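## Task

Pick up the little yellow sponge on the desk and set it down on the counter that stands behind the shelving. The stacked cartons must not be moved, the robot must not tip over or finish leaning, and the sponge has to rest there on its own without the robot holding it.

## Robot and tools

Robot: a Hello Robot Stretch 4 with one arm. It has an omni-wheel base, a lift that rides up a mast, a telescoping arm reaching forward, a three-joint wrist (yaw, pitch, roll) and a two-finger gripper. It is roughly 1.6 m tall; the base rim lies within 0.23 m of the base origin. Cameras: head_camera, head_left_camera, head_right_camera, wrist_camera. Loose objects may occasionally get a small nudge from outside.

Frames: the base frame sits on the floor below the base centre, x ahead, y to the left, z upward. hand_pose is reported in this frame and marks a point between the open fingertips; with all wrist joints at 0 its axes line up with the base frame. Its printed value may be slightly off. The odometry frame is where the base frame was when the scene began.

execute_actions(actions, cameras): actions is a list holding one action or nothing (empty list = just report state and images). An action contains "base", "joints", or both, plus optional "pace" and "contact_limits"; alternatively it is only {"end_of_arm": "enable_torque"}. All motions in it start at once. "base" holds exactly one relative move from the base's current spot, last reported position: translate_m (metres, forward positive, -2 to 2), strafe_m (metres sideways, left positive, -2 to 2) or rotate_rad (radians, counter-clockwise seen from above positive, -3.2 to 3.2). "joints" is a single object of absolute joint targets by name, not offsets: lift_m 0 to 1.2 m; arm_m 0 to 0.55 m extension; wrist_yaw_rad -1.134 to 4.276 (0 points forward, positive turns left, 3.14 folded back, above 3.4 the arm may block it); wrist_pitch_rad -1.117 to 4.259 (0 level, 1.57 pointing down); wrist_roll_rad -1.117 to 4.259 (0 puts fingers level, positive turns clockwise seen from behind); gripper_m -0.038 to 0.141 m fingertip gap (below 0 the tips press together). Done tolerances: lift and arm ±0.004, yaw and roll ±0.02, pitch ±0.05, gripper ±0.004. Joint targets past a limit are clipped and reported; any other bad value or unknown key rejects the whole call with no motion. Joints or base left out of an action may keep pushing toward an earlier target. One action lasts at most 15 s. pace: "slow", "default", "fast", "max" (base 0.1/0.3/0.4/0.6 m/s and 1/2/3/4 rad/s; with the lift above 0.2 the base is capped further, down to 0.3 m/s and 1 rad/s at 1.2). contact_limits currently takes only arm_m, from 0 (gentlest) to 0.75 (firmest), default 0.5. cameras: list of names, or "all"/null/omitted for every camera, [] for none. Once a result reports a stop, the remaining execute_actions, wait and finished_scene calls in that same reply are skipped. A useful first move to unfold the wrist: lift_m 0.4 with wrist_yaw_rad 0 together.

wait(seconds 0 to 10): commands nothing, then returns state and images. zoom_image(camera, region [x0, y0, x1, y1] in pixels, top-left origin, at most 504 by 504): enlarges part of that camera's latest full image. read_manual(section "licences"): licence text only. finished_scene(scene 1 or 2): ends that scene irreversibly and reports success; the goal must already hold and keep holding. Replying with no tool call ends everything.

Result lines: base_status and joint_status tell how each motion of the last accepted action ended: "done" (for the base, wheels turned the commanded amount even if slipping), "off_target" (stopped short, may still push), "contact_stop_at_<key>" (hit something; that part holds, though lift, arm or wheels can go slack, so a loaded lift may sink or the base drift), "limit_stop_at_<name>", "time_out", "torque_fault". After those stops the old target is dropped. "limit_stop_at_tilt" means a lean over 6 degrees: lift, arm and wheels go slack and refuse commands until the lean drops. "limit_stop_at_own_body" means the robot nearly hit itself; moving away still works, and it is likely with the gripper tilted up (pitch below -0.2) and rolled (roll below -0.4 or above 4).
lidar_m: 12 distances in metres from the base origin, one per 30-degree sector, first straight ahead, then counter-clockwise (4th left, 7th behind, 10th right); "-" means nothing seen or closer than 0.25 m. It sees from about 0.15 m up, so table tops count; it can miss glass, thin legs and things behind. wrist_depth_mm: a 7 by 7 grid of depths in mm (100 to 2000) from the top left, "-" for unknown; the robot's own body shows up.
base_odometry counts wheel turns only, heading from -3.142 to 3.142, left positive. If turned_by_wheels and turned_by_imu differ by more than about 0.1 rad, the base slipped or hit something. base_tilt in degrees (forward and right positive) has a fixed bias up to about 1.5. motor_effort gives percent of maximum, positive toward higher joint values, peak in brackets, each with a fixed bias and noise; for wheel_0..2 positive means turning right. A held load pushes wrist_pitch effort away from 0.

Gripping: command a gap below the object's width; the further below, the harder the squeeze and the more the object is drawn toward the wrist. gripper_m reading and "done" do not confirm a hold; at commands of 0 or more a firm grip shows in the gripper effort. If fingertips snag on a surface, raise the lift.

Avoid: turning or driving with over 1 kg held and arm_m above 0.2, especially at fast paces; strong or high pushes and pulls; dropping, slamming or hard hits; disturbing the cartons.

Each tool is called after "Request:" as a command line: name --argument value for each argument, lists and objects as JSON in quotes; but a table of rows of numbers goes row by row, as --pt "numbers of a row", without its own name.

## Session

Request:
execute_actions --actions '[]'

Scene clock: 0.00 s.
base_odometry: x=+0.000 y=+0.000 heading=+0.000 (m, m, rad; odometry frame)
turned_by_wheels: +0.000 (rad since the last result)
turned_by_imu: +0.000 (rad since the last result)
base_tilt: forward=+0.4 right=-1.0 (deg)
lidar_m: 1.61 1.09 1.00 1.11 1.33 2.15 2.23 0.81 0.76 0.79 1.00 1.54
base_status: not commanded
joint_positions: lift_m=+0.170 arm_m=+0.001 wrist_yaw_rad=+3.223 wrist_pitch_rad=+0.017 wrist_roll_rad=-0.017 gripper_m=+0.057
joint_status: not commanded
motor_effort: lift_m=+18 arm_m=+0 wrist_yaw_rad=+0 wrist_pitch_rad=-4 wrist_roll_rad=+2 gripper_m=-2 wheel_0=+0 wheel_1=+0 wheel_2=+0 (%)
hand_pose: x=-0.1229 y=+0.0638 z=+0.3436 quat_wxyz=(-0.041, -0.008, -0.009, +0.999) (m; base frame)
wrist_depth_mm: - - 129 - - 1983 1708 / - - 129 - - 1921 1808 / - 108 131 - - - 1808 / 139 134 166 - - - 1808 / 203 1708 - - 1921 1863 1808 / 198 1042 192 1118 946 1098 1060 / 196 750 842 - 809 759 788
pictures: head_camera, head_left_camera, head_right_camera, wrist_camera
Images, in order (width x height): head_camera 420x560, head_left_camera 420x672, head_right_camera 420x672, wrist_camera 616x392.

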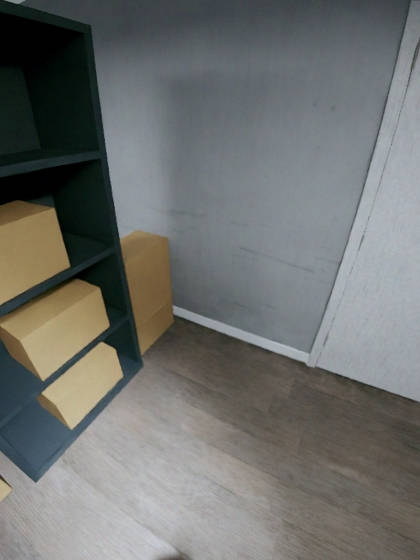

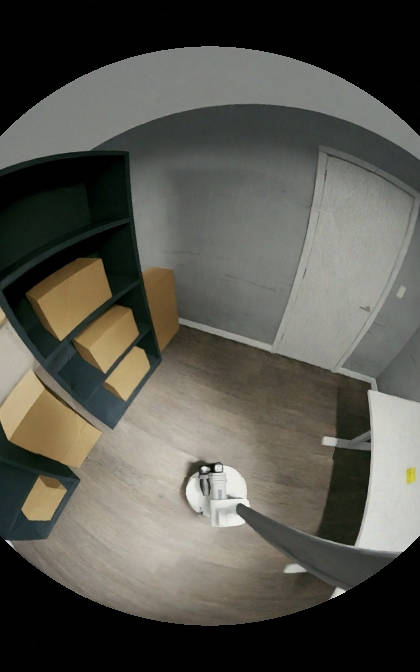

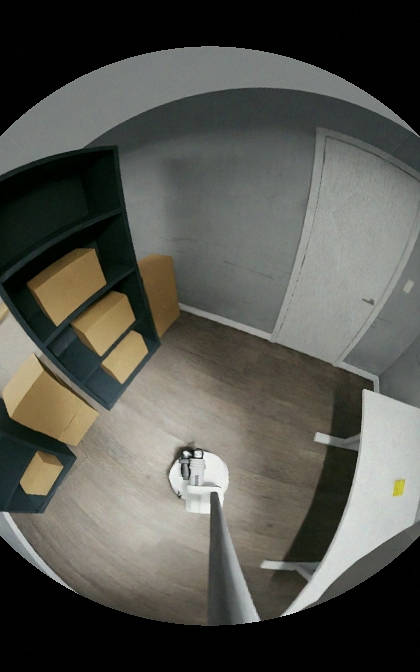

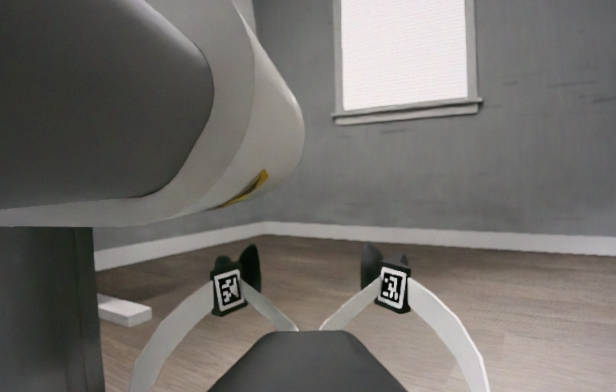

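Request:
execute_actions --actions '[{"base":{"rotate_rad":-1.9},"joints":{"lift_m":0.85,"wrist_yaw_rad":0,"wrist_pitch_rad":0.6,"gripper_m":0.13},"pace":"fast"}]'

Scene clock: 4.90 s.
base_odometry: x=+0.000 y=+0.000 heading=-1.900 (m, m, rad; odometry frame)
turned_by_wheels: -1.900 (rad since the last result)
turned_by_imu: -1.871 (rad since the last result)
base_tilt: forward=+0.3 right=-1.0 (deg)
lidar_m: 0.77 0.82 1.59 1.56 1.34 1.04 0.98 1.15 1.61 2.15 1.04 0.80
base_status: done
joint_positions: lift_m=+0.850 arm_m=+0.001 wrist_yaw_rad=+0.000 wrist_pitch_rad=+0.602 wrist_roll_rad=-0.017 gripper_m=+0.130
joint_status: all done
motor_effort: lift_m=+21(25) arm_m=+0(0) wrist_yaw_rad=-1(9) wrist_pitch_rad=-4(2) wrist_roll_rad=+1(2) gripper_m=+1(3) wheel_0=+1(11) wheel_1=+0(9) wheel_2=+1(3) (%)
hand_pose: x=+0.4095 y=-0.0873 z=+0.8646 quat_wxyz=(+0.955, -0.008, +0.296, +0.003) (m; base frame)
wrist_depth_mm: 1308 1281 1229 1229 1182 1138 1160 / 991 946 891 904 904 891 891 / 707 691 676 676 661 661 668 / 1756 1661 1708 1576 1576 1537 1499 / 1464 1430 1464 1430 1430 1205 1397 / 1229 1182 1138 1229 1160 1138 1182 / 1078 1060 1118 - 1060 1008 1025
pictures: head_camera, head_left_camera, head_right_camera, wrist_camera
Images, in order (width x height): head_camera 420x560, head_left_camera 420x672, head_right_camera 420x672, wrist_camera 616x392.

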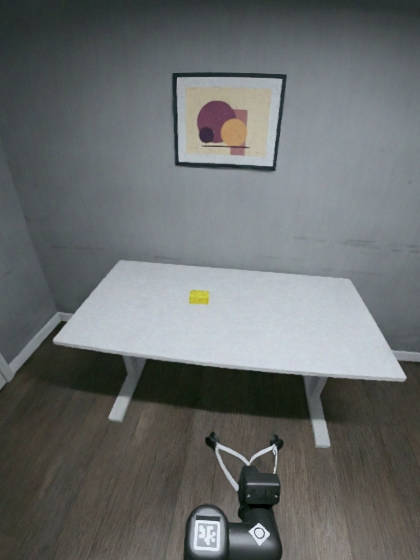

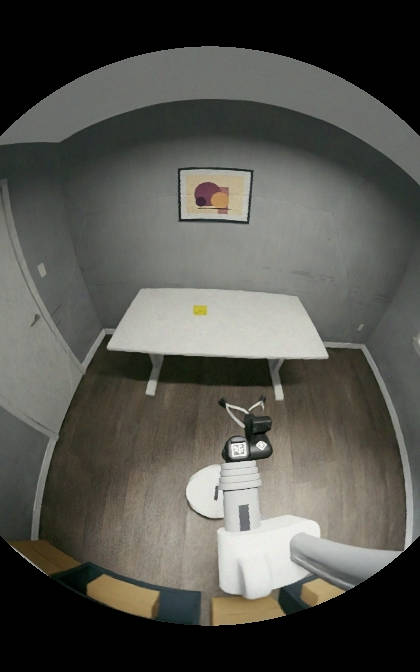

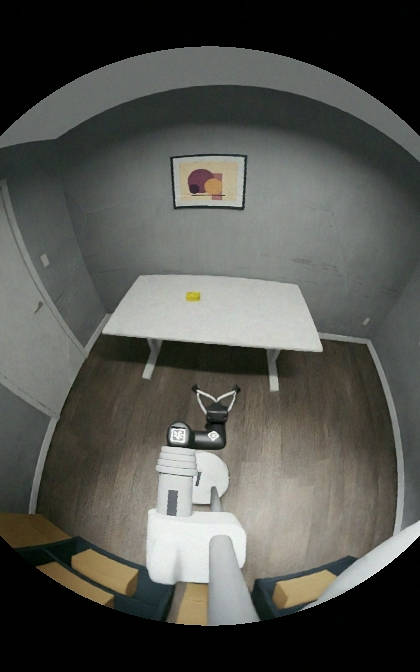

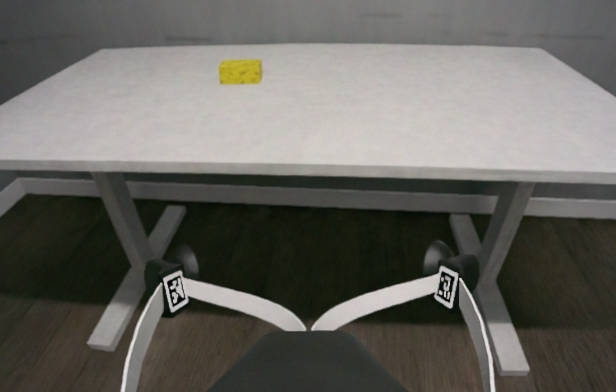

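Request:
execute_actions --actions '[{"base":{"strafe_m":0.145},"joints":{"arm_m":0.3,"gripper_m":0.141},"pace":"fast"}]' --cameras '[]'

Request:
execute_actions --actions '[{"base":{"translate_m":0.28},"joints":{"lift_m":0.8},"pace":"fast"}]' --cameras '["head_camera","wrist_camera"]'

Scene clock: 11.43 s.
base_odometry: x=+0.137 y=-0.047 heading=-1.900 (m, m, rad; odometry frame)
turned_by_wheels: +0.000 (rad since the last result)
turned_by_imu: -0.002 (rad since the last result)
base_tilt: forward=+0.4 right=-1.0 (deg)
lidar_m: 0.78 0.83 1.46 1.39 1.41 1.02 0.98 1.15 1.58 2.29 1.04 0.79
base_status: done
joint_positions: lift_m=+0.850 arm_m=+0.299 wrist_yaw_rad=+0.000 wrist_pitch_rad=+0.602 wrist_roll_rad=-0.017 gripper_m=+0.141
joint_status: all done
motor_effort: lift_m=+22(22) arm_m=+8(8) wrist_yaw_rad=+0(1) wrist_pitch_rad=-3(3) wrist_roll_rad=+1(1) gripper_m=-1(1) wheel_0=-1(10) wheel_1=-1(10) wheel_2=+0(0) (%)
hand_pose: x=+0.7074 y=-0.0874 z=+0.8647 quat_wxyz=(+0.955, -0.008, +0.296, +0.003) (m; base frame)
wrist_depth_mm: 1042 1025 1008 991 960 917 917 / 1078 946 904 878 891 866 878 / 699 683 668 661 647 661 647 / 544 539 539 530 525 517 512 / 449 445 445 439 439 427 427 / 1160 404 392 387 375 370 368 / 1078 1060 1098 - 1060 1078 991
pictures: none
No camera images: the call's "cameras" was empty. Leave "cameras" out to get every camera's image.

Scene clock: 13.53 s.
base_odometry: x=+0.047 y=-0.312 heading=-1.900 (m, m, rad; odometry frame)
turned_by_wheels: +0.000 (rad since the last result)
turned_by_imu: +0.000 (rad since the last result)
base_tilt: forward=+0.4 right=-1.0 (deg)
lidar_m: 0.49 0.52 0.78 1.38 1.50 1.30 1.26 1.46 2.04 2.30 0.67 0.53
base_status: done
joint_positions: lift_m=+0.800 arm_m=+0.299 wrist_yaw_rad=+0.000 wrist_pitch_rad=+0.602 wrist_roll_rad=-0.017 gripper_m=+0.141
joint_status: all done
motor_effort: lift_m=+16(20) arm_m=+8(8) wrist_yaw_rad=-1(1) wrist_pitch_rad=-4(3) wrist_roll_rad=+1(1) gripper_m=+1(1) wheel_0=+0(6) wheel_1=-1(7) wheel_2=+0(11) (%)
hand_pose: x=+0.7074 y=-0.0874 z=+0.8151 quat_wxyz=(+0.955, -0.008, +0.296, +0.003) (m; base frame)
wrist_depth_mm: 768 750 732 715 683 683 668 / 798 788 768 741 732 723 699 / 585 574 564 564 559 554 539 / 462 462 436 413 442 439 436 / 379 377 375 373 368 364 362 / 322 312 303 309 300 296 307 / 281 276 287 - 277 272 270
pictures: head_camera, wrist_camera
Images, in order (width x height): head_camera 420x560, wrist_camera 616x392.

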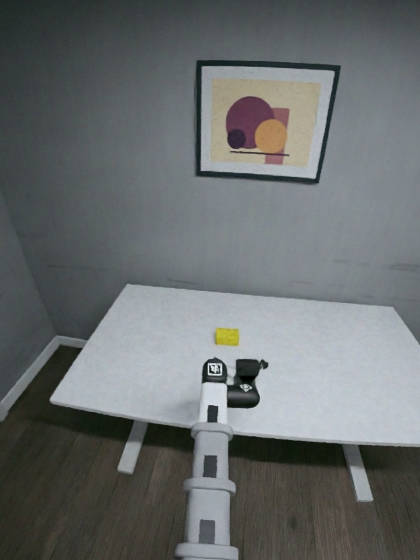

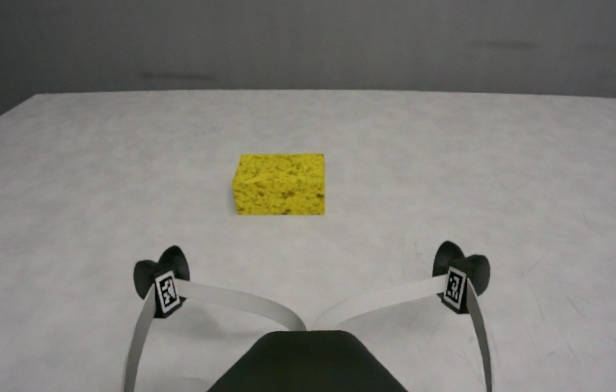

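Request:
execute_actions --actions '[{"base":{"strafe_m":0.03},"joints":{"lift_m":0.755,"arm_m":0.42}}]' --cameras '["wrist_camera"]'

Scene clock: 18.53 s.
base_odometry: x=+0.075 y=-0.322 heading=-1.900 (m, m, rad; odometry frame)
turned_by_wheels: +0.000 (rad since the last result)
turned_by_imu: -0.002 (rad since the last result)
base_tilt: forward=+0.4 right=-1.0 (deg)
lidar_m: 0.49 0.54 1.36 1.32 1.46 1.29 1.27 1.43 2.07 2.33 0.69 0.51
base_status: done
joint_positions: lift_m=+0.755 arm_m=+0.419 wrist_yaw_rad=+0.000 wrist_pitch_rad=+0.602 wrist_roll_rad=-0.017 gripper_m=+0.141
joint_status: all done
motor_effort: lift_m=+15(16) arm_m=+8(8) wrist_yaw_rad=+0(0) wrist_pitch_rad=-4(4) wrist_roll_rad=+2(1) gripper_m=+0(0) wheel_0=+1(9) wheel_1=-2(8) wheel_2=+0(1) (%)
hand_pose: x=+0.8273 y=-0.0874 z=+0.7702 quat_wxyz=(+0.955, -0.008, +0.296, +0.003) (m; base frame)
wrist_depth_mm: 640 634 621 603 591 569 564 / 676 668 647 634 621 603 591 / 488 484 469 462 462 459 455 / 387 382 375 298 370 366 364 / 315 314 301 286 307 300 301 / 267 259 252 258 248 245 255 / 234 232 237 - 231 226 225
pictures: wrist_camera
Images, in order (width x height): wrist_camera 616x392.

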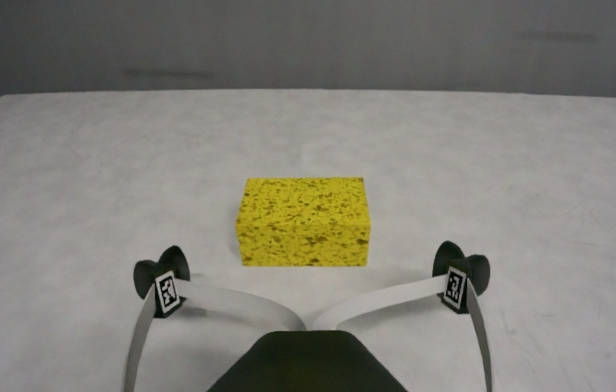

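Request:
execute_actions --actions '[{"joints":{"lift_m":0.745,"arm_m":0.495}}]' --cameras '["wrist_camera"]'

Request:
execute_actions --actions '[{"joints":{"gripper_m":0.04}}]' --cameras '["wrist_camera"]'

Request:
execute_actions --actions '[{"joints":{"lift_m":0.8}}]' --cameras '["wrist_camera"]'

Scene clock: 24.57 s.
base_odometry: x=+0.075 y=-0.322 heading=-1.900 (m, m, rad; odometry frame)
turned_by_wheels: +0.000 (rad since the last result)
turned_by_imu: -0.002 (rad since the last result)
base_tilt: forward=+0.3 right=-1.0 (deg)
lidar_m: 0.50 0.53 1.38 1.33 1.48 1.31 1.27 1.45 2.07 2.33 0.66 0.51
base_status: not commanded
joint_positions: lift_m=+0.745 arm_m=+0.494 wrist_yaw_rad=+0.000 wrist_pitch_rad=+0.602 wrist_roll_rad=-0.017 gripper_m=+0.141
joint_status: all done
motor_effort: lift_m=+15(15) arm_m=+8(8) wrist_yaw_rad=+0(0) wrist_pitch_rad=-4(4) wrist_roll_rad=+1(2) gripper_m=-2(0) wheel_0=+1(1) wheel_1=-2(2) wheel_2=+0(0) (%)
hand_pose: x=+0.9023 y=-0.0874 z=+0.7602 quat_wxyz=(+0.955, -0.008, +0.296, +0.002) (m; base frame)
wrist_depth_mm: 569 549 554 539 521 508 500 / 603 597 585 574 554 544 539 / 473 459 452 449 442 439 436 / 368 364 362 357 351 349 347 / 301 300 251 231 282 289 287 / 254 247 216 206 216 234 245 / 224 220 227 - 220 215 216
pictures: wrist_camera
Images, in order (width x height): wrist_camera 616x392.

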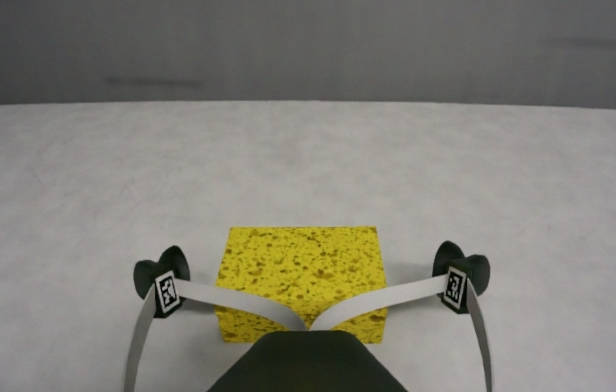

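Scene clock: 26.57 s.
base_odometry: x=+0.075 y=-0.322 heading=-1.900 (m, m, rad; odometry frame)
turned_by_wheels: +0.000 (rad since the last result)
turned_by_imu: -0.001 (rad since the last result)
base_tilt: forward=+0.3 right=-1.0 (deg)
lidar_m: 0.50 0.54 1.37 1.32 1.47 1.29 1.26 1.47 2.07 2.32 0.71 0.51
base_status: not commanded
joint_positions: lift_m=+0.745 arm_m=+0.494 wrist_yaw_rad=+0.000 wrist_pitch_rad=+0.602 wrist_roll_rad=-0.017 gripper_m=+0.041
joint_status: all done
motor_effort: lift_m=+15(15) arm_m=+8(8) wrist_yaw_rad=+0(0) wrist_pitch_rad=-4(3) wrist_roll_rad=+1(1) gripper_m=-25(27) wheel_0=+1(1) wheel_1=-2(2) wheel_2=+0(0) (%)
hand_pose: x=+0.9023 y=-0.0874 z=+0.7602 quat_wxyz=(+0.955, -0.008, +0.296, +0.002) (m; base frame)
wrist_depth_mm: 564 569 549 535 521 508 504 / 609 597 580 569 559 539 544 / 469 462 449 442 442 439 436 / 366 362 359 357 353 347 347 / 301 300 229 220 220 287 287 / 254 239 193 196 193 234 244 / 222 221 220 - 217 216 215
pictures: wrist_camera
Images, in order (width x height): wrist_camera 616x392.

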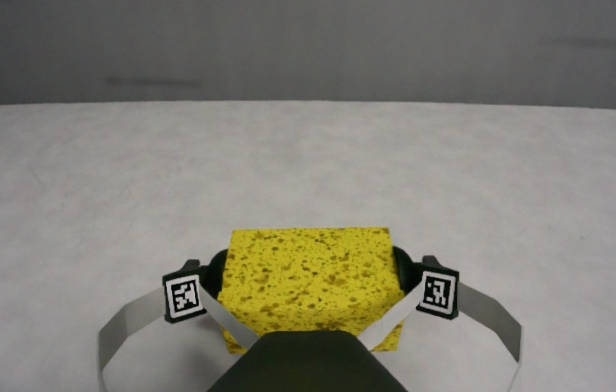

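Scene clock: 27.70 s.
base_odometry: x=+0.075 y=-0.322 heading=-1.900 (m, m, rad; odometry frame)
turned_by_wheels: +0.000 (rad since the last result)
turned_by_imu: +0.000 (rad since the last result)
base_tilt: forward=+0.5 right=-1.0 (deg)
lidar_m: 0.50 0.52 1.35 1.33 1.46 1.31 1.25 1.44 2.06 2.34 0.70 0.48
base_status: not commanded
joint_positions: lift_m=+0.800 arm_m=+0.494 wrist_yaw_rad=+0.000 wrist_pitch_rad=+0.602 wrist_roll_rad=-0.017 gripper_m=+0.041
joint_status: all done
motor_effort: lift_m=+22(23) arm_m=+8(8) wrist_yaw_rad=+0(1) wrist_pitch_rad=-3(3) wrist_roll_rad=+2(2) gripper_m=-25(24) wheel_0=+1(1) wheel_1=-2(2) wheel_2=+0(0) (%)
hand_pose: x=+0.9023 y=-0.0874 z=+0.8146 quat_wxyz=(+0.955, -0.008, +0.296, +0.002) (m; base frame)
wrist_depth_mm: 569 554 549 530 525 508 504 / 627 609 597 585 569 554 539 / 591 574 569 559 554 549 559 / 462 455 449 445 442 436 436 / 377 379 229 220 218 366 362 / 317 301 194 195 193 293 306 / 279 277 277 - 273 268 268
pictures: wrist_camera
Images, in order (width x height): wrist_camera 616x392.

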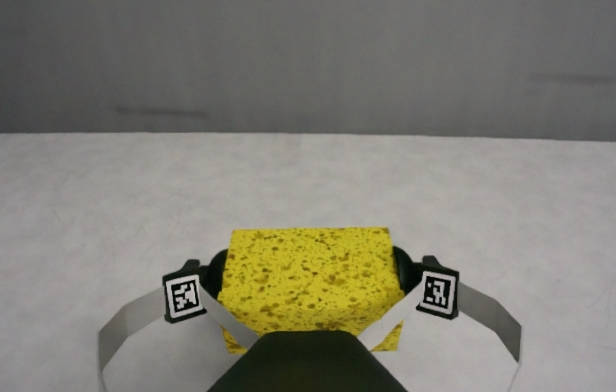

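Request:
execute_actions --actions '[{"base":{"rotate_rad":3.07},"joints":{"arm_m":0,"lift_m":0.9}}]'

Scene clock: 32.13 s.
base_odometry: x=+0.075 y=-0.322 heading=+1.170 (m, m, rad; odometry frame)
turned_by_wheels: +3.070 (rad since the last result)
turned_by_imu: +3.018 (rad since the last result)
base_tilt: forward=+0.3 right=-1.0 (deg)
lidar_m: 1.24 1.40 1.90 2.35 0.73 0.53 0.50 0.54 0.74 1.33 1.42 1.31
base_status: done
joint_positions: lift_m=+0.900 arm_m=+0.002 wrist_yaw_rad=+0.000 wrist_pitch_rad=+0.602 wrist_roll_rad=-0.017 gripper_m=+0.041
joint_status: all done
motor_effort: lift_m=+22(23) arm_m=-8(10) wrist_yaw_rad=-1(3) wrist_pitch_rad=-4(4) wrist_roll_rad=+2(2) gripper_m=-26(24) wheel_0=-1(8) wheel_1=-1(8) wheel_2=-1(6) (%)
hand_pose: x=+0.4109 y=-0.0873 z=+0.9146 quat_wxyz=(+0.955, -0.008, +0.296, +0.003) (m; base frame)
wrist_depth_mm: 1098 1255 1160 1336 1229 1205 1008 / 1098 1138 1098 1397 1042 1060 1060 / 1205 1281 1229 1229 1160 1118 1138 / 1397 1366 1366 1576 1308 1336 1308 / 1464 1464 229 221 220 1397 1430 / 1255 1229 194 195 193 1182 1229 / 1118 1138 1118 - 1098 1118 1098
pictures: head_camera, head_left_camera, head_right_camera, wrist_camera
Images, in order (width x height): head_camera 420x560, head_left_camera 420x672, head_right_camera 420x672, wrist_camera 616x392.

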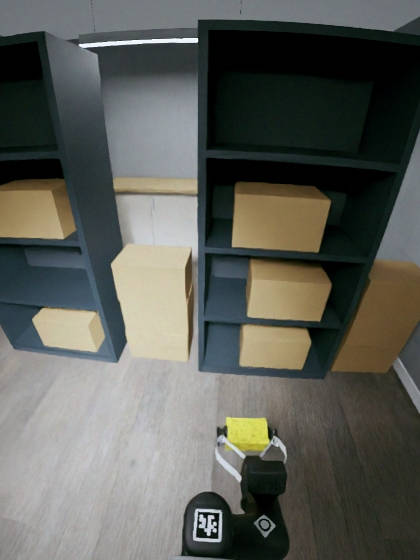

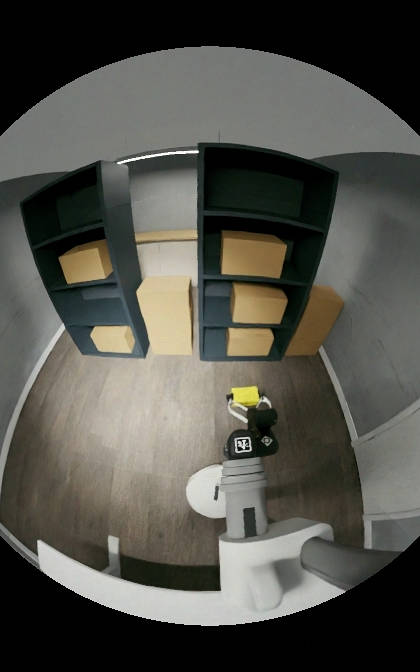

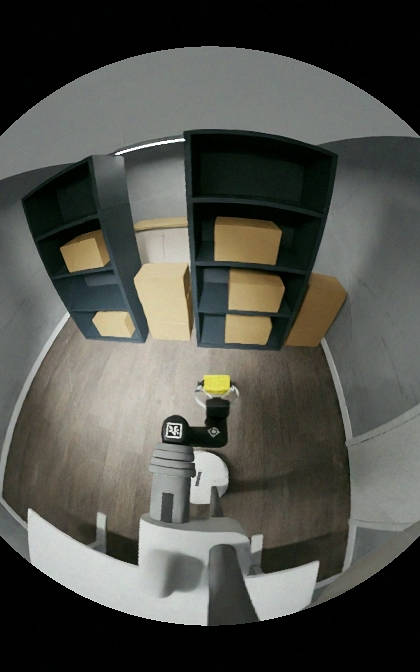

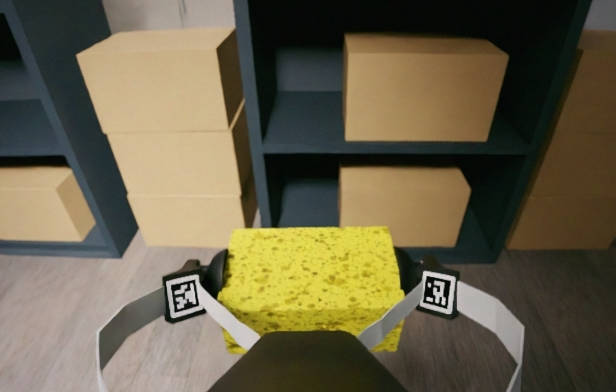

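Request:
execute_actions --actions '[{"base":{"strafe_m":1.85},"pace":"max","joints":{"lift_m":0.45}}]'

Scene clock: 41.67 s.
base_odometry: x=-1.628 y=+0.401 heading=+1.170 (m, m, rad; odometry frame)
turned_by_wheels: +0.000 (rad since the last result)
turned_by_imu: -0.006 (rad since the last result)
base_tilt: forward=+0.3 right=-1.0 (deg)
lidar_m: 1.34 0.73 0.50 0.45 0.51 0.75 1.25 1.30 1.02 2.18 1.98 1.38
base_status: done
joint_positions: lift_m=+0.450 arm_m=+0.002 wrist_yaw_rad=+0.000 wrist_pitch_rad=+0.602 wrist_roll_rad=-0.017 gripper_m=+0.041
joint_status: all done
motor_effort: lift_m=+17(19) arm_m=-8(8) wrist_yaw_rad=+0(1) wrist_pitch_rad=-4(4) wrist_roll_rad=+1(1) gripper_m=-23(25) wheel_0=+2(12) wheel_1=-2(11) wheel_2=+0(0) (%)
hand_pose: x=+0.4108 y=-0.0874 z=+0.4650 quat_wxyz=(+0.955, -0.008, +0.297, +0.003) (m; base frame)
wrist_depth_mm: 778 1118 - - 1366 1229 1255 / 809 1138 1708 1808 1464 1078 1098 / 809 1160 1336 1336 1182 1182 1138 / 798 1042 1078 1060 1042 1060 1025 / 798 904 229 220 220 866 842 / 741 715 193 194 193 699 732 / 668 654 654 - 647 647 640
pictures: head_camera, head_left_camera, head_right_camera, wrist_camera
Images, in order (width x height): head_camera 420x560, head_left_camera 420x672, head_right_camera 420x672, wrist_camera 616x392.

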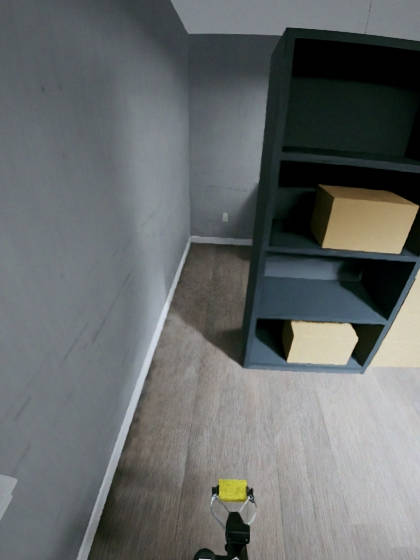

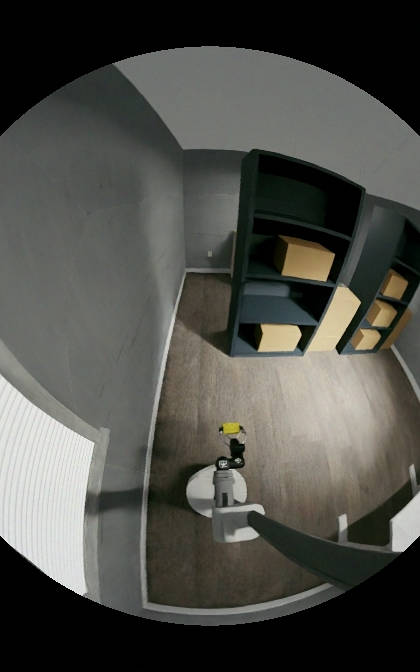

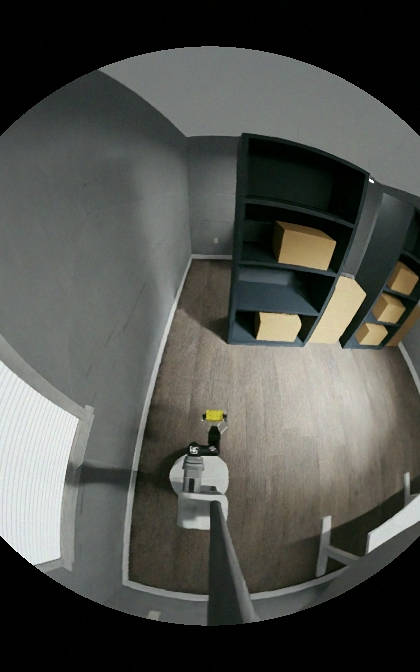

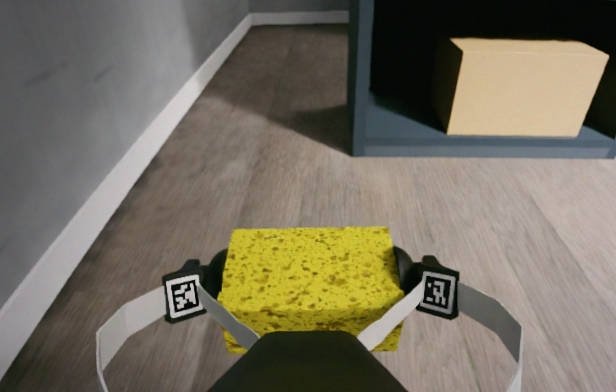

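Request:
execute_actions --actions '[{"base":{"translate_m":0.95},"pace":"max"}]' --cameras '["head_left_camera","head_right_camera","head_camera"]'

Scene clock: 48.83 s.
base_odometry: x=-1.257 y=+1.275 heading=+1.170 (m, m, rad; odometry frame)
turned_by_wheels: +0.000 (rad since the last result)
turned_by_imu: +0.000 (rad since the last result)
base_tilt: forward=+0.3 right=-1.0 (deg)
lidar_m: 1.73 0.69 0.53 0.45 0.49 0.75 2.21 1.73 2.09 1.59 0.51 0.44
base_status: done
joint_positions: lift_m=+0.450 arm_m=+0.002 wrist_yaw_rad=+0.000 wrist_pitch_rad=+0.602 wrist_roll_rad=-0.017 gripper_m=+0.041
joint_status: not commanded
motor_effort: lift_m=+17(17) arm_m=-8(8) wrist_yaw_rad=-1(1) wrist_pitch_rad=-5(5) wrist_roll_rad=+2(1) gripper_m=-28(24) wheel_0=-1(7) wheel_1=+1(7) wheel_2=+1(13) (%)
hand_pose: x=+0.4108 y=-0.0874 z=+0.4650 quat_wxyz=(+0.955, -0.008, +0.297, +0.003) (m; base frame)
wrist_depth_mm: 750 1060 - - 1618 276 - / 778 1060 1708 1808 1576 279 196 / 778 1098 1366 1308 1182 281 197 / 732 991 1060 1078 640 282 198 / 768 904 229 220 220 279 196 / 715 723 194 195 194 222 200 / 668 661 668 - 462 273 229
pictures: head_camera, head_left_camera, head_right_camera
Images, in order (width x height): head_camera 420x560, head_left_camera 420x672, head_right_camera 420x672.

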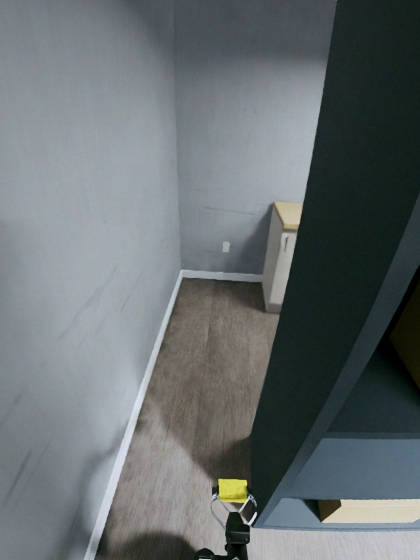

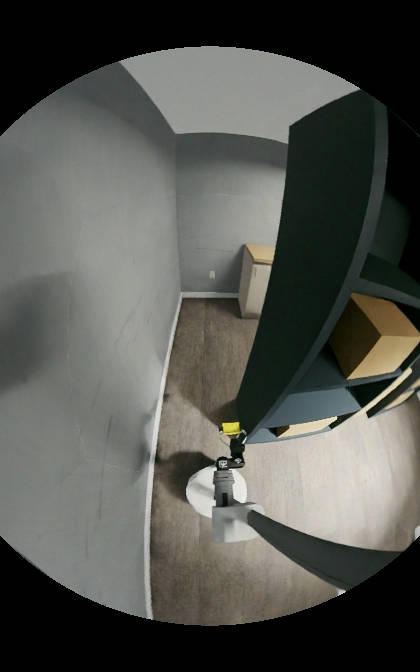

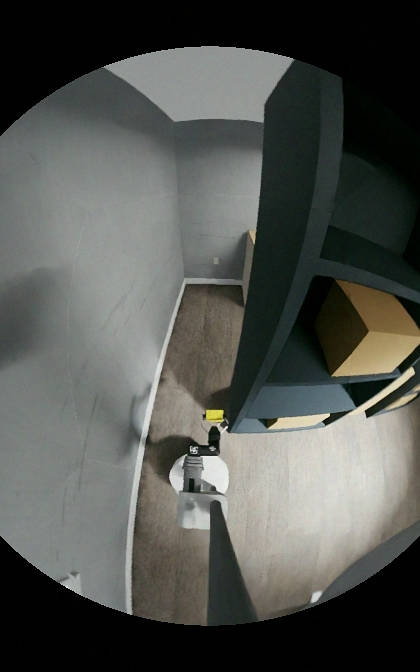

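Shelf at about −0.2, wall +0.43.

Request:
execute_actions --actions '[{"base":{"strafe_m":0.1},"pace":"fast"}]' --cameras '[]'

Request:
execute_actions --actions '[{"base":{"translate_m":1.1},"joints":{"lift_m":1.03},"pace":"fast"}]' --cameras '[]'

Request:
execute_actions --actions '[{"base":{"rotate_rad":-0.65},"pace":"fast"}]'

Scene clock: 55.33 s.
base_odometry: x=-1.349 y=+1.314 heading=+1.170 (m, m, rad; odometry frame)
turned_by_wheels: +0.000 (rad since the last result)
turned_by_imu: -0.002 (rad since the last result)
base_tilt: forward=+0.3 right=-0.9 (deg)
lidar_m: 1.39 0.53 0.40 0.38 0.40 0.57 1.82 1.81 2.15 1.61 0.55 0.48
base_status: done
joint_positions: lift_m=+0.450 arm_m=+0.002 wrist_yaw_rad=+0.000 wrist_pitch_rad=+0.602 wrist_roll_rad=-0.017 gripper_m=+0.041
joint_status: not commanded
motor_effort: lift_m=+17(17) arm_m=-8(8) wrist_yaw_rad=+0(0) wrist_pitch_rad=-5(4) wrist_roll_rad=+2(2) gripper_m=-27(25) wheel_0=+2(12) wheel_1=-2(11) wheel_2=+0(4) (%)
hand_pose: x=+0.4108 y=-0.0874 z=+0.4650 quat_wxyz=(+0.955, -0.008, +0.297, +0.003) (m; base frame)
wrist_depth_mm: 627 891 1618 - - 496 353 / 627 891 1537 1863 1708 504 345 / 640 904 1336 1308 1336 508 345 / 621 904 1060 1060 1042 512 345 / 640 842 229 220 219 508 345 / 634 723 194 195 193 402 342 / 615 661 654 - 654 492 349
pictures: none
No camera images: the call's "cameras" was empty. Leave "cameras" out to get every camera's image.

Scene clock: 59.37 s.
base_odometry: x=-0.920 y=+2.327 heading=+1.170 (m, m, rad; odometry frame)
turned_by_wheels: +0.000 (rad since the last result)
turned_by_imu: +0.001 (rad since the last result)
base_tilt: forward=+0.3 right=-1.0 (deg)
lidar_m: 1.26 0.48 0.37 0.32 0.39 0.54 1.77 0.47 0.40 1.16 1.16 0.99
base_status: done
joint_positions: lift_m=+1.030 arm_m=+0.002 wrist_yaw_rad=+0.000 wrist_pitch_rad=+0.602 wrist_roll_rad=-0.017 gripper_m=+0.041
joint_status: all done
motor_effort: lift_m=+22(23) arm_m=-8(8) wrist_yaw_rad=+0(0) wrist_pitch_rad=-4(5) wrist_roll_rad=+1(2) gripper_m=-25(25) wheel_0=+0(6) wheel_1=+0(7) wheel_2=+1(13) (%)
hand_pose: x=+0.4108 y=-0.0874 z=+1.0446 quat_wxyz=(+0.955, -0.008, +0.296, +0.003) (m; base frame)
wrist_depth_mm: 574 820 1138 1078 1078 1060 1060 / 580 820 1205 1182 1205 1078 866 / 580 831 1308 1336 1336 1060 707 / 569 842 1366 1499 1464 1042 732 / 585 820 229 219 220 1042 809 / 574 683 192 195 194 878 931 / 580 820 1205 - 1229 1205 1098
pictures: none
No camera images: the call's "cameras" was empty. Leave "cameras" out to get every camera's image.

Scene clock: 60.97 s.
base_odometry: x=-0.920 y=+2.327 heading=+0.520 (m, m, rad; odometry frame)
turned_by_wheels: -0.649 (rad since the last result)
turned_by_imu: -0.639 (rad since the last result)
base_tilt: forward=+0.3 right=-1.0 (deg)
lidar_m: 0.98 1.40 0.56 0.38 0.34 0.35 0.47 1.04 0.54 0.40 0.75 1.33
base_status: done
joint_positions: lift_m=+1.030 arm_m=+0.002 wrist_yaw_rad=+0.000 wrist_pitch_rad=+0.602 wrist_roll_rad=-0.017 gripper_m=+0.041
joint_status: not commanded
motor_effort: lift_m=+22(22) arm_m=-8(8) wrist_yaw_rad=+0(0) wrist_pitch_rad=-5(5) wrist_roll_rad=+1(1) gripper_m=-28(26) wheel_0=+3(4) wheel_1=+1(6) wheel_2=+3(6) (%)
hand_pose: x=+0.4108 y=-0.0874 z=+1.0446 quat_wxyz=(+0.955, -0.008, +0.296, +0.003) (m; base frame)
wrist_depth_mm: 976 1098 1205 1366 1281 1366 1537 / 1060 1160 976 904 1025 1255 1618 / 1118 1229 1025 931 1138 1499 - / 1160 1366 1255 1042 1281 1863 1921 / 1255 1430 229 220 218 1618 1618 / 1336 1336 194 195 193 1308 1397 / 1255 1255 1229 - 1229 1229 1205
pictures: head_camera, head_left_camera, head_right_camera, wrist_camera
Images, in order (width x height): head_camera 420x560, head_left_camera 420x672, head_right_camera 420x672, wrist_camera 616x392.

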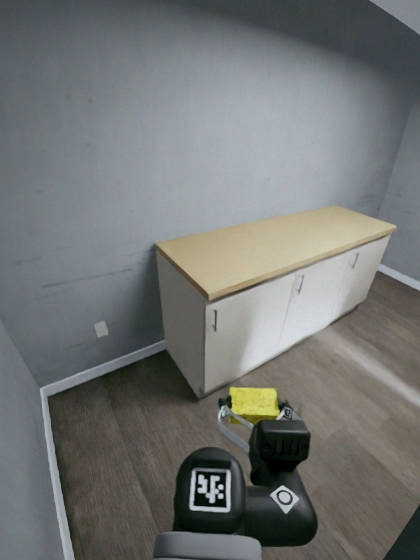

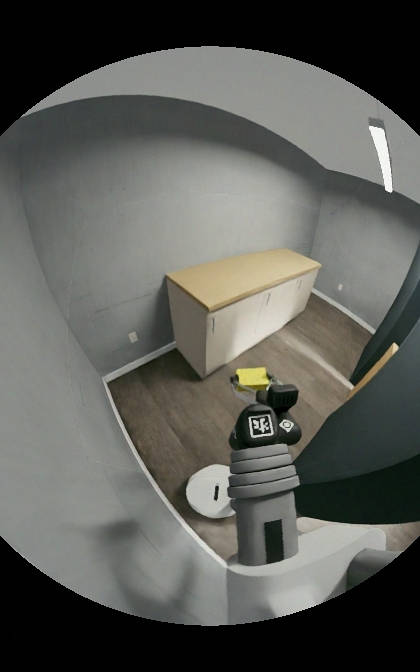

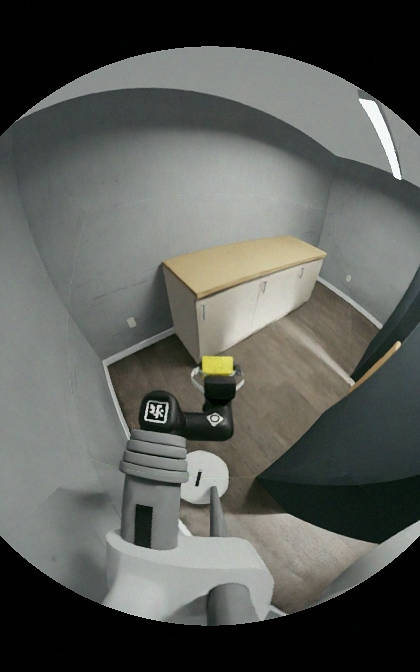

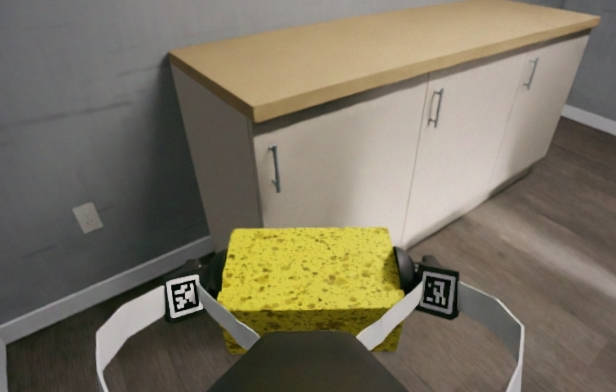

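Request:
execute_actions --actions '[{"base":{"translate_m":0.42},"joints":{"lift_m":0.97,"arm_m":0.5},"pace":"fast"}]' --cameras '["head_camera","wrist_camera"]'

Scene clock: 66.17 s.
base_odometry: x=-0.556 y=+2.536 heading=+0.521 (m, m, rad; odometry frame)
turned_by_wheels: +0.000 (rad since the last result)
turned_by_imu: -0.001 (rad since the last result)
base_tilt: forward=+0.3 right=-0.9 (deg)
lidar_m: 0.57 0.90 0.96 0.65 0.59 0.58 0.80 0.64 0.61 0.77 1.78 0.81
base_status: done
joint_positions: lift_m=+0.970 arm_m=+0.499 wrist_yaw_rad=+0.000 wrist_pitch_rad=+0.602 wrist_roll_rad=-0.017 gripper_m=+0.041
joint_status: all done
motor_effort: lift_m=+16(19) arm_m=+7(8) wrist_yaw_rad=-1(0) wrist_pitch_rad=-3(4) wrist_roll_rad=+2(2) gripper_m=-26(26) wheel_0=+1(6) wheel_1=+0(7) wheel_2=+1(9) (%)
hand_pose: x=+0.9074 y=-0.0874 z=+0.9851 quat_wxyz=(+0.955, -0.008, +0.296, +0.003) (m; base frame)
wrist_depth_mm: 413 459 530 603 732 866 976 / 439 488 564 640 699 683 683 / 466 504 521 517 512 508 504 / 427 418 421 415 410 404 402 / 351 347 229 220 220 338 332 / 294 278 194 195 194 272 283 / 259 256 257 - 252 249 250
pictures: head_camera, wrist_camera
Images, in order (width x height): head_camera 420x560, wrist_camera 616x392.

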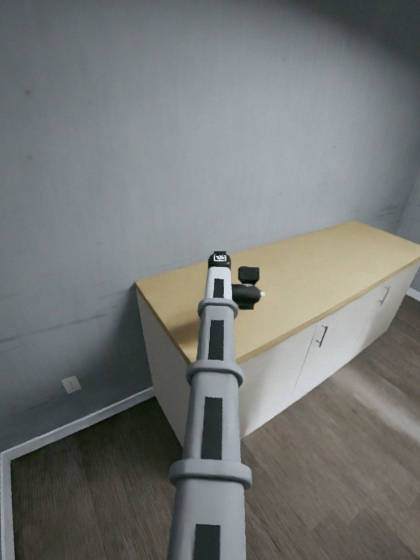

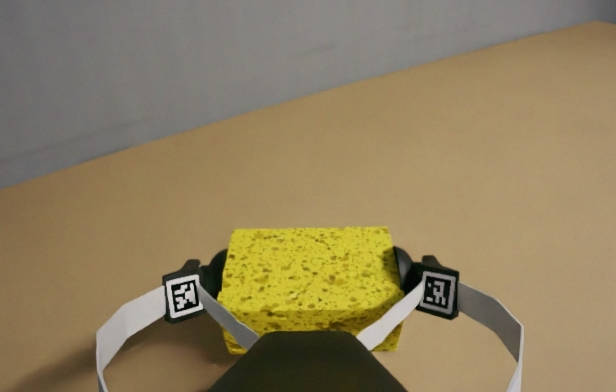

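Target depth 357: lower by 0.035.

Request:
execute_actions --actions '[{"joints":{"lift_m":0.935}}]' --cameras '[]'

Request:
execute_actions --actions '[{"joints":{"gripper_m":0.12}}]' --cameras '[]'

Request:
execute_actions --actions '[{"joints":{"lift_m":1.0,"arm_m":0.4},"pace":"fast"}]' --cameras '["wrist_camera"]'

Scene clock: 72.53 s.
base_odometry: x=-0.556 y=+2.536 heading=+0.521 (m, m, rad; odometry frame)
turned_by_wheels: +0.000 (rad since the last result)
turned_by_imu: -0.002 (rad since the last result)
base_tilt: forward=+0.4 right=-1.0 (deg)
lidar_m: 0.58 0.88 0.94 0.64 0.58 0.59 0.81 0.58 0.59 0.77 1.76 0.79
base_status: not commanded
joint_positions: lift_m=+0.935 arm_m=+0.499 wrist_yaw_rad=+0.000 wrist_pitch_rad=+0.602 wrist_roll_rad=-0.017 gripper_m=+0.041
joint_status: all done
motor_effort: lift_m=+15(15) arm_m=+7(8) wrist_yaw_rad=-1(0) wrist_pitch_rad=-3(4) wrist_roll_rad=+1(2) gripper_m=-26(25) wheel_0=+1(1) wheel_1=+0(0) wheel_2=+1(1) (%)
hand_pose: x=+0.9074 y=-0.0874 z=+0.9502 quat_wxyz=(+0.955, -0.008, +0.296, +0.003) (m; base frame)
wrist_depth_mm: 407 462 525 597 715 831 878 / 433 488 549 597 591 591 585 / 449 455 449 445 436 436 433 / 368 362 359 355 353 349 345 / 300 300 229 220 220 289 286 / 254 240 194 194 193 232 244 / 222 220 220 - 217 215 216
pictures: none
No camera images: the call's "cameras" was empty. Leave "cameras" out to get every camera's image.

Scene clock: 74.23 s.
base_odometry: x=-0.556 y=+2.536 heading=+0.521 (m, m, rad; odometry frame)
turned_by_wheels: +0.000 (rad since the last result)
turned_by_imu: -0.001 (rad since the last result)
base_tilt: forward=+0.3 right=-0.9 (deg)
lidar_m: 0.57 0.85 0.97 0.64 0.58 0.58 0.79 0.62 0.60 0.79 1.75 0.79
base_status: not commanded
joint_positions: lift_m=+0.935 arm_m=+0.499 wrist_yaw_rad=+0.000 wrist_pitch_rad=+0.602 wrist_roll_rad=-0.017 gripper_m=+0.120
joint_status: all done
motor_effort: lift_m=+15(15) arm_m=+7(7) wrist_yaw_rad=-1(0) wrist_pitch_rad=-4(3) wrist_roll_rad=+1(2) gripper_m=-1(26) wheel_0=+1(1) wheel_1=+0(0) wheel_2=+1(1) (%)
hand_pose: x=+0.9074 y=-0.0874 z=+0.9502 quat_wxyz=(+0.955, -0.008, +0.296, +0.003) (m; base frame)
wrist_depth_mm: 407 459 530 603 707 831 891 / 436 492 554 603 591 591 591 / 449 462 449 445 439 439 436 / 366 366 357 357 353 349 345 / 300 298 251 234 241 290 286 / 254 247 216 210 210 241 245 / 224 221 227 - 221 215 215
pictures: none
No camera images: the call's "cameras" was empty. Leave "cameras" out to get every camera's image.

Scene clock: 75.33 s.
base_odometry: x=-0.556 y=+2.536 heading=+0.521 (m, m, rad; odometry frame)
turned_by_wheels: +0.000 (rad since the last result)
turned_by_imu: +0.000 (rad since the last result)
base_tilt: forward=+0.3 right=-1.0 (deg)
lidar_m: 0.55 0.89 0.94 0.64 0.56 0.60 0.81 0.60 0.59 0.79 1.75 0.78
base_status: not commanded
joint_positions: lift_m=+1.000 arm_m=+0.401 wrist_yaw_rad=+0.000 wrist_pitch_rad=+0.602 wrist_roll_rad=-0.017 gripper_m=+0.120
joint_status: all done
motor_effort: lift_m=+22(22) arm_m=-8(9) wrist_yaw_rad=+0(1) wrist_pitch_rad=-4(4) wrist_roll_rad=+2(2) gripper_m=-1(1) wheel_0=+1(1) wheel_1=+0(0) wheel_2=+1(1) (%)
hand_pose: x=+0.8101 y=-0.0874 z=+1.0146 quat_wxyz=(+0.955, -0.008, +0.296, +0.002) (m; base frame)
wrist_depth_mm: 477 530 597 699 820 960 1098 / 504 564 640 732 778 768 759 / 535 569 591 574 569 569 569 / 477 473 473 462 459 449 452 / 389 392 389 334 370 375 373 / 332 320 314 330 309 314 319 / 290 285 294 - 286 281 293
pictures: wrist_camera
Images, in order (width x height): wrist_camera 616x392.

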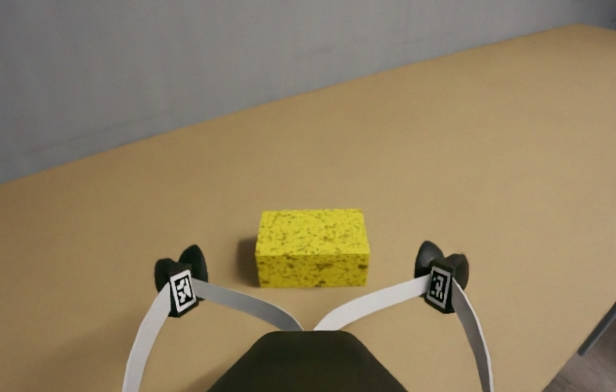

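Request:
finished_scene --scene 1

The scene is finished: the task was done.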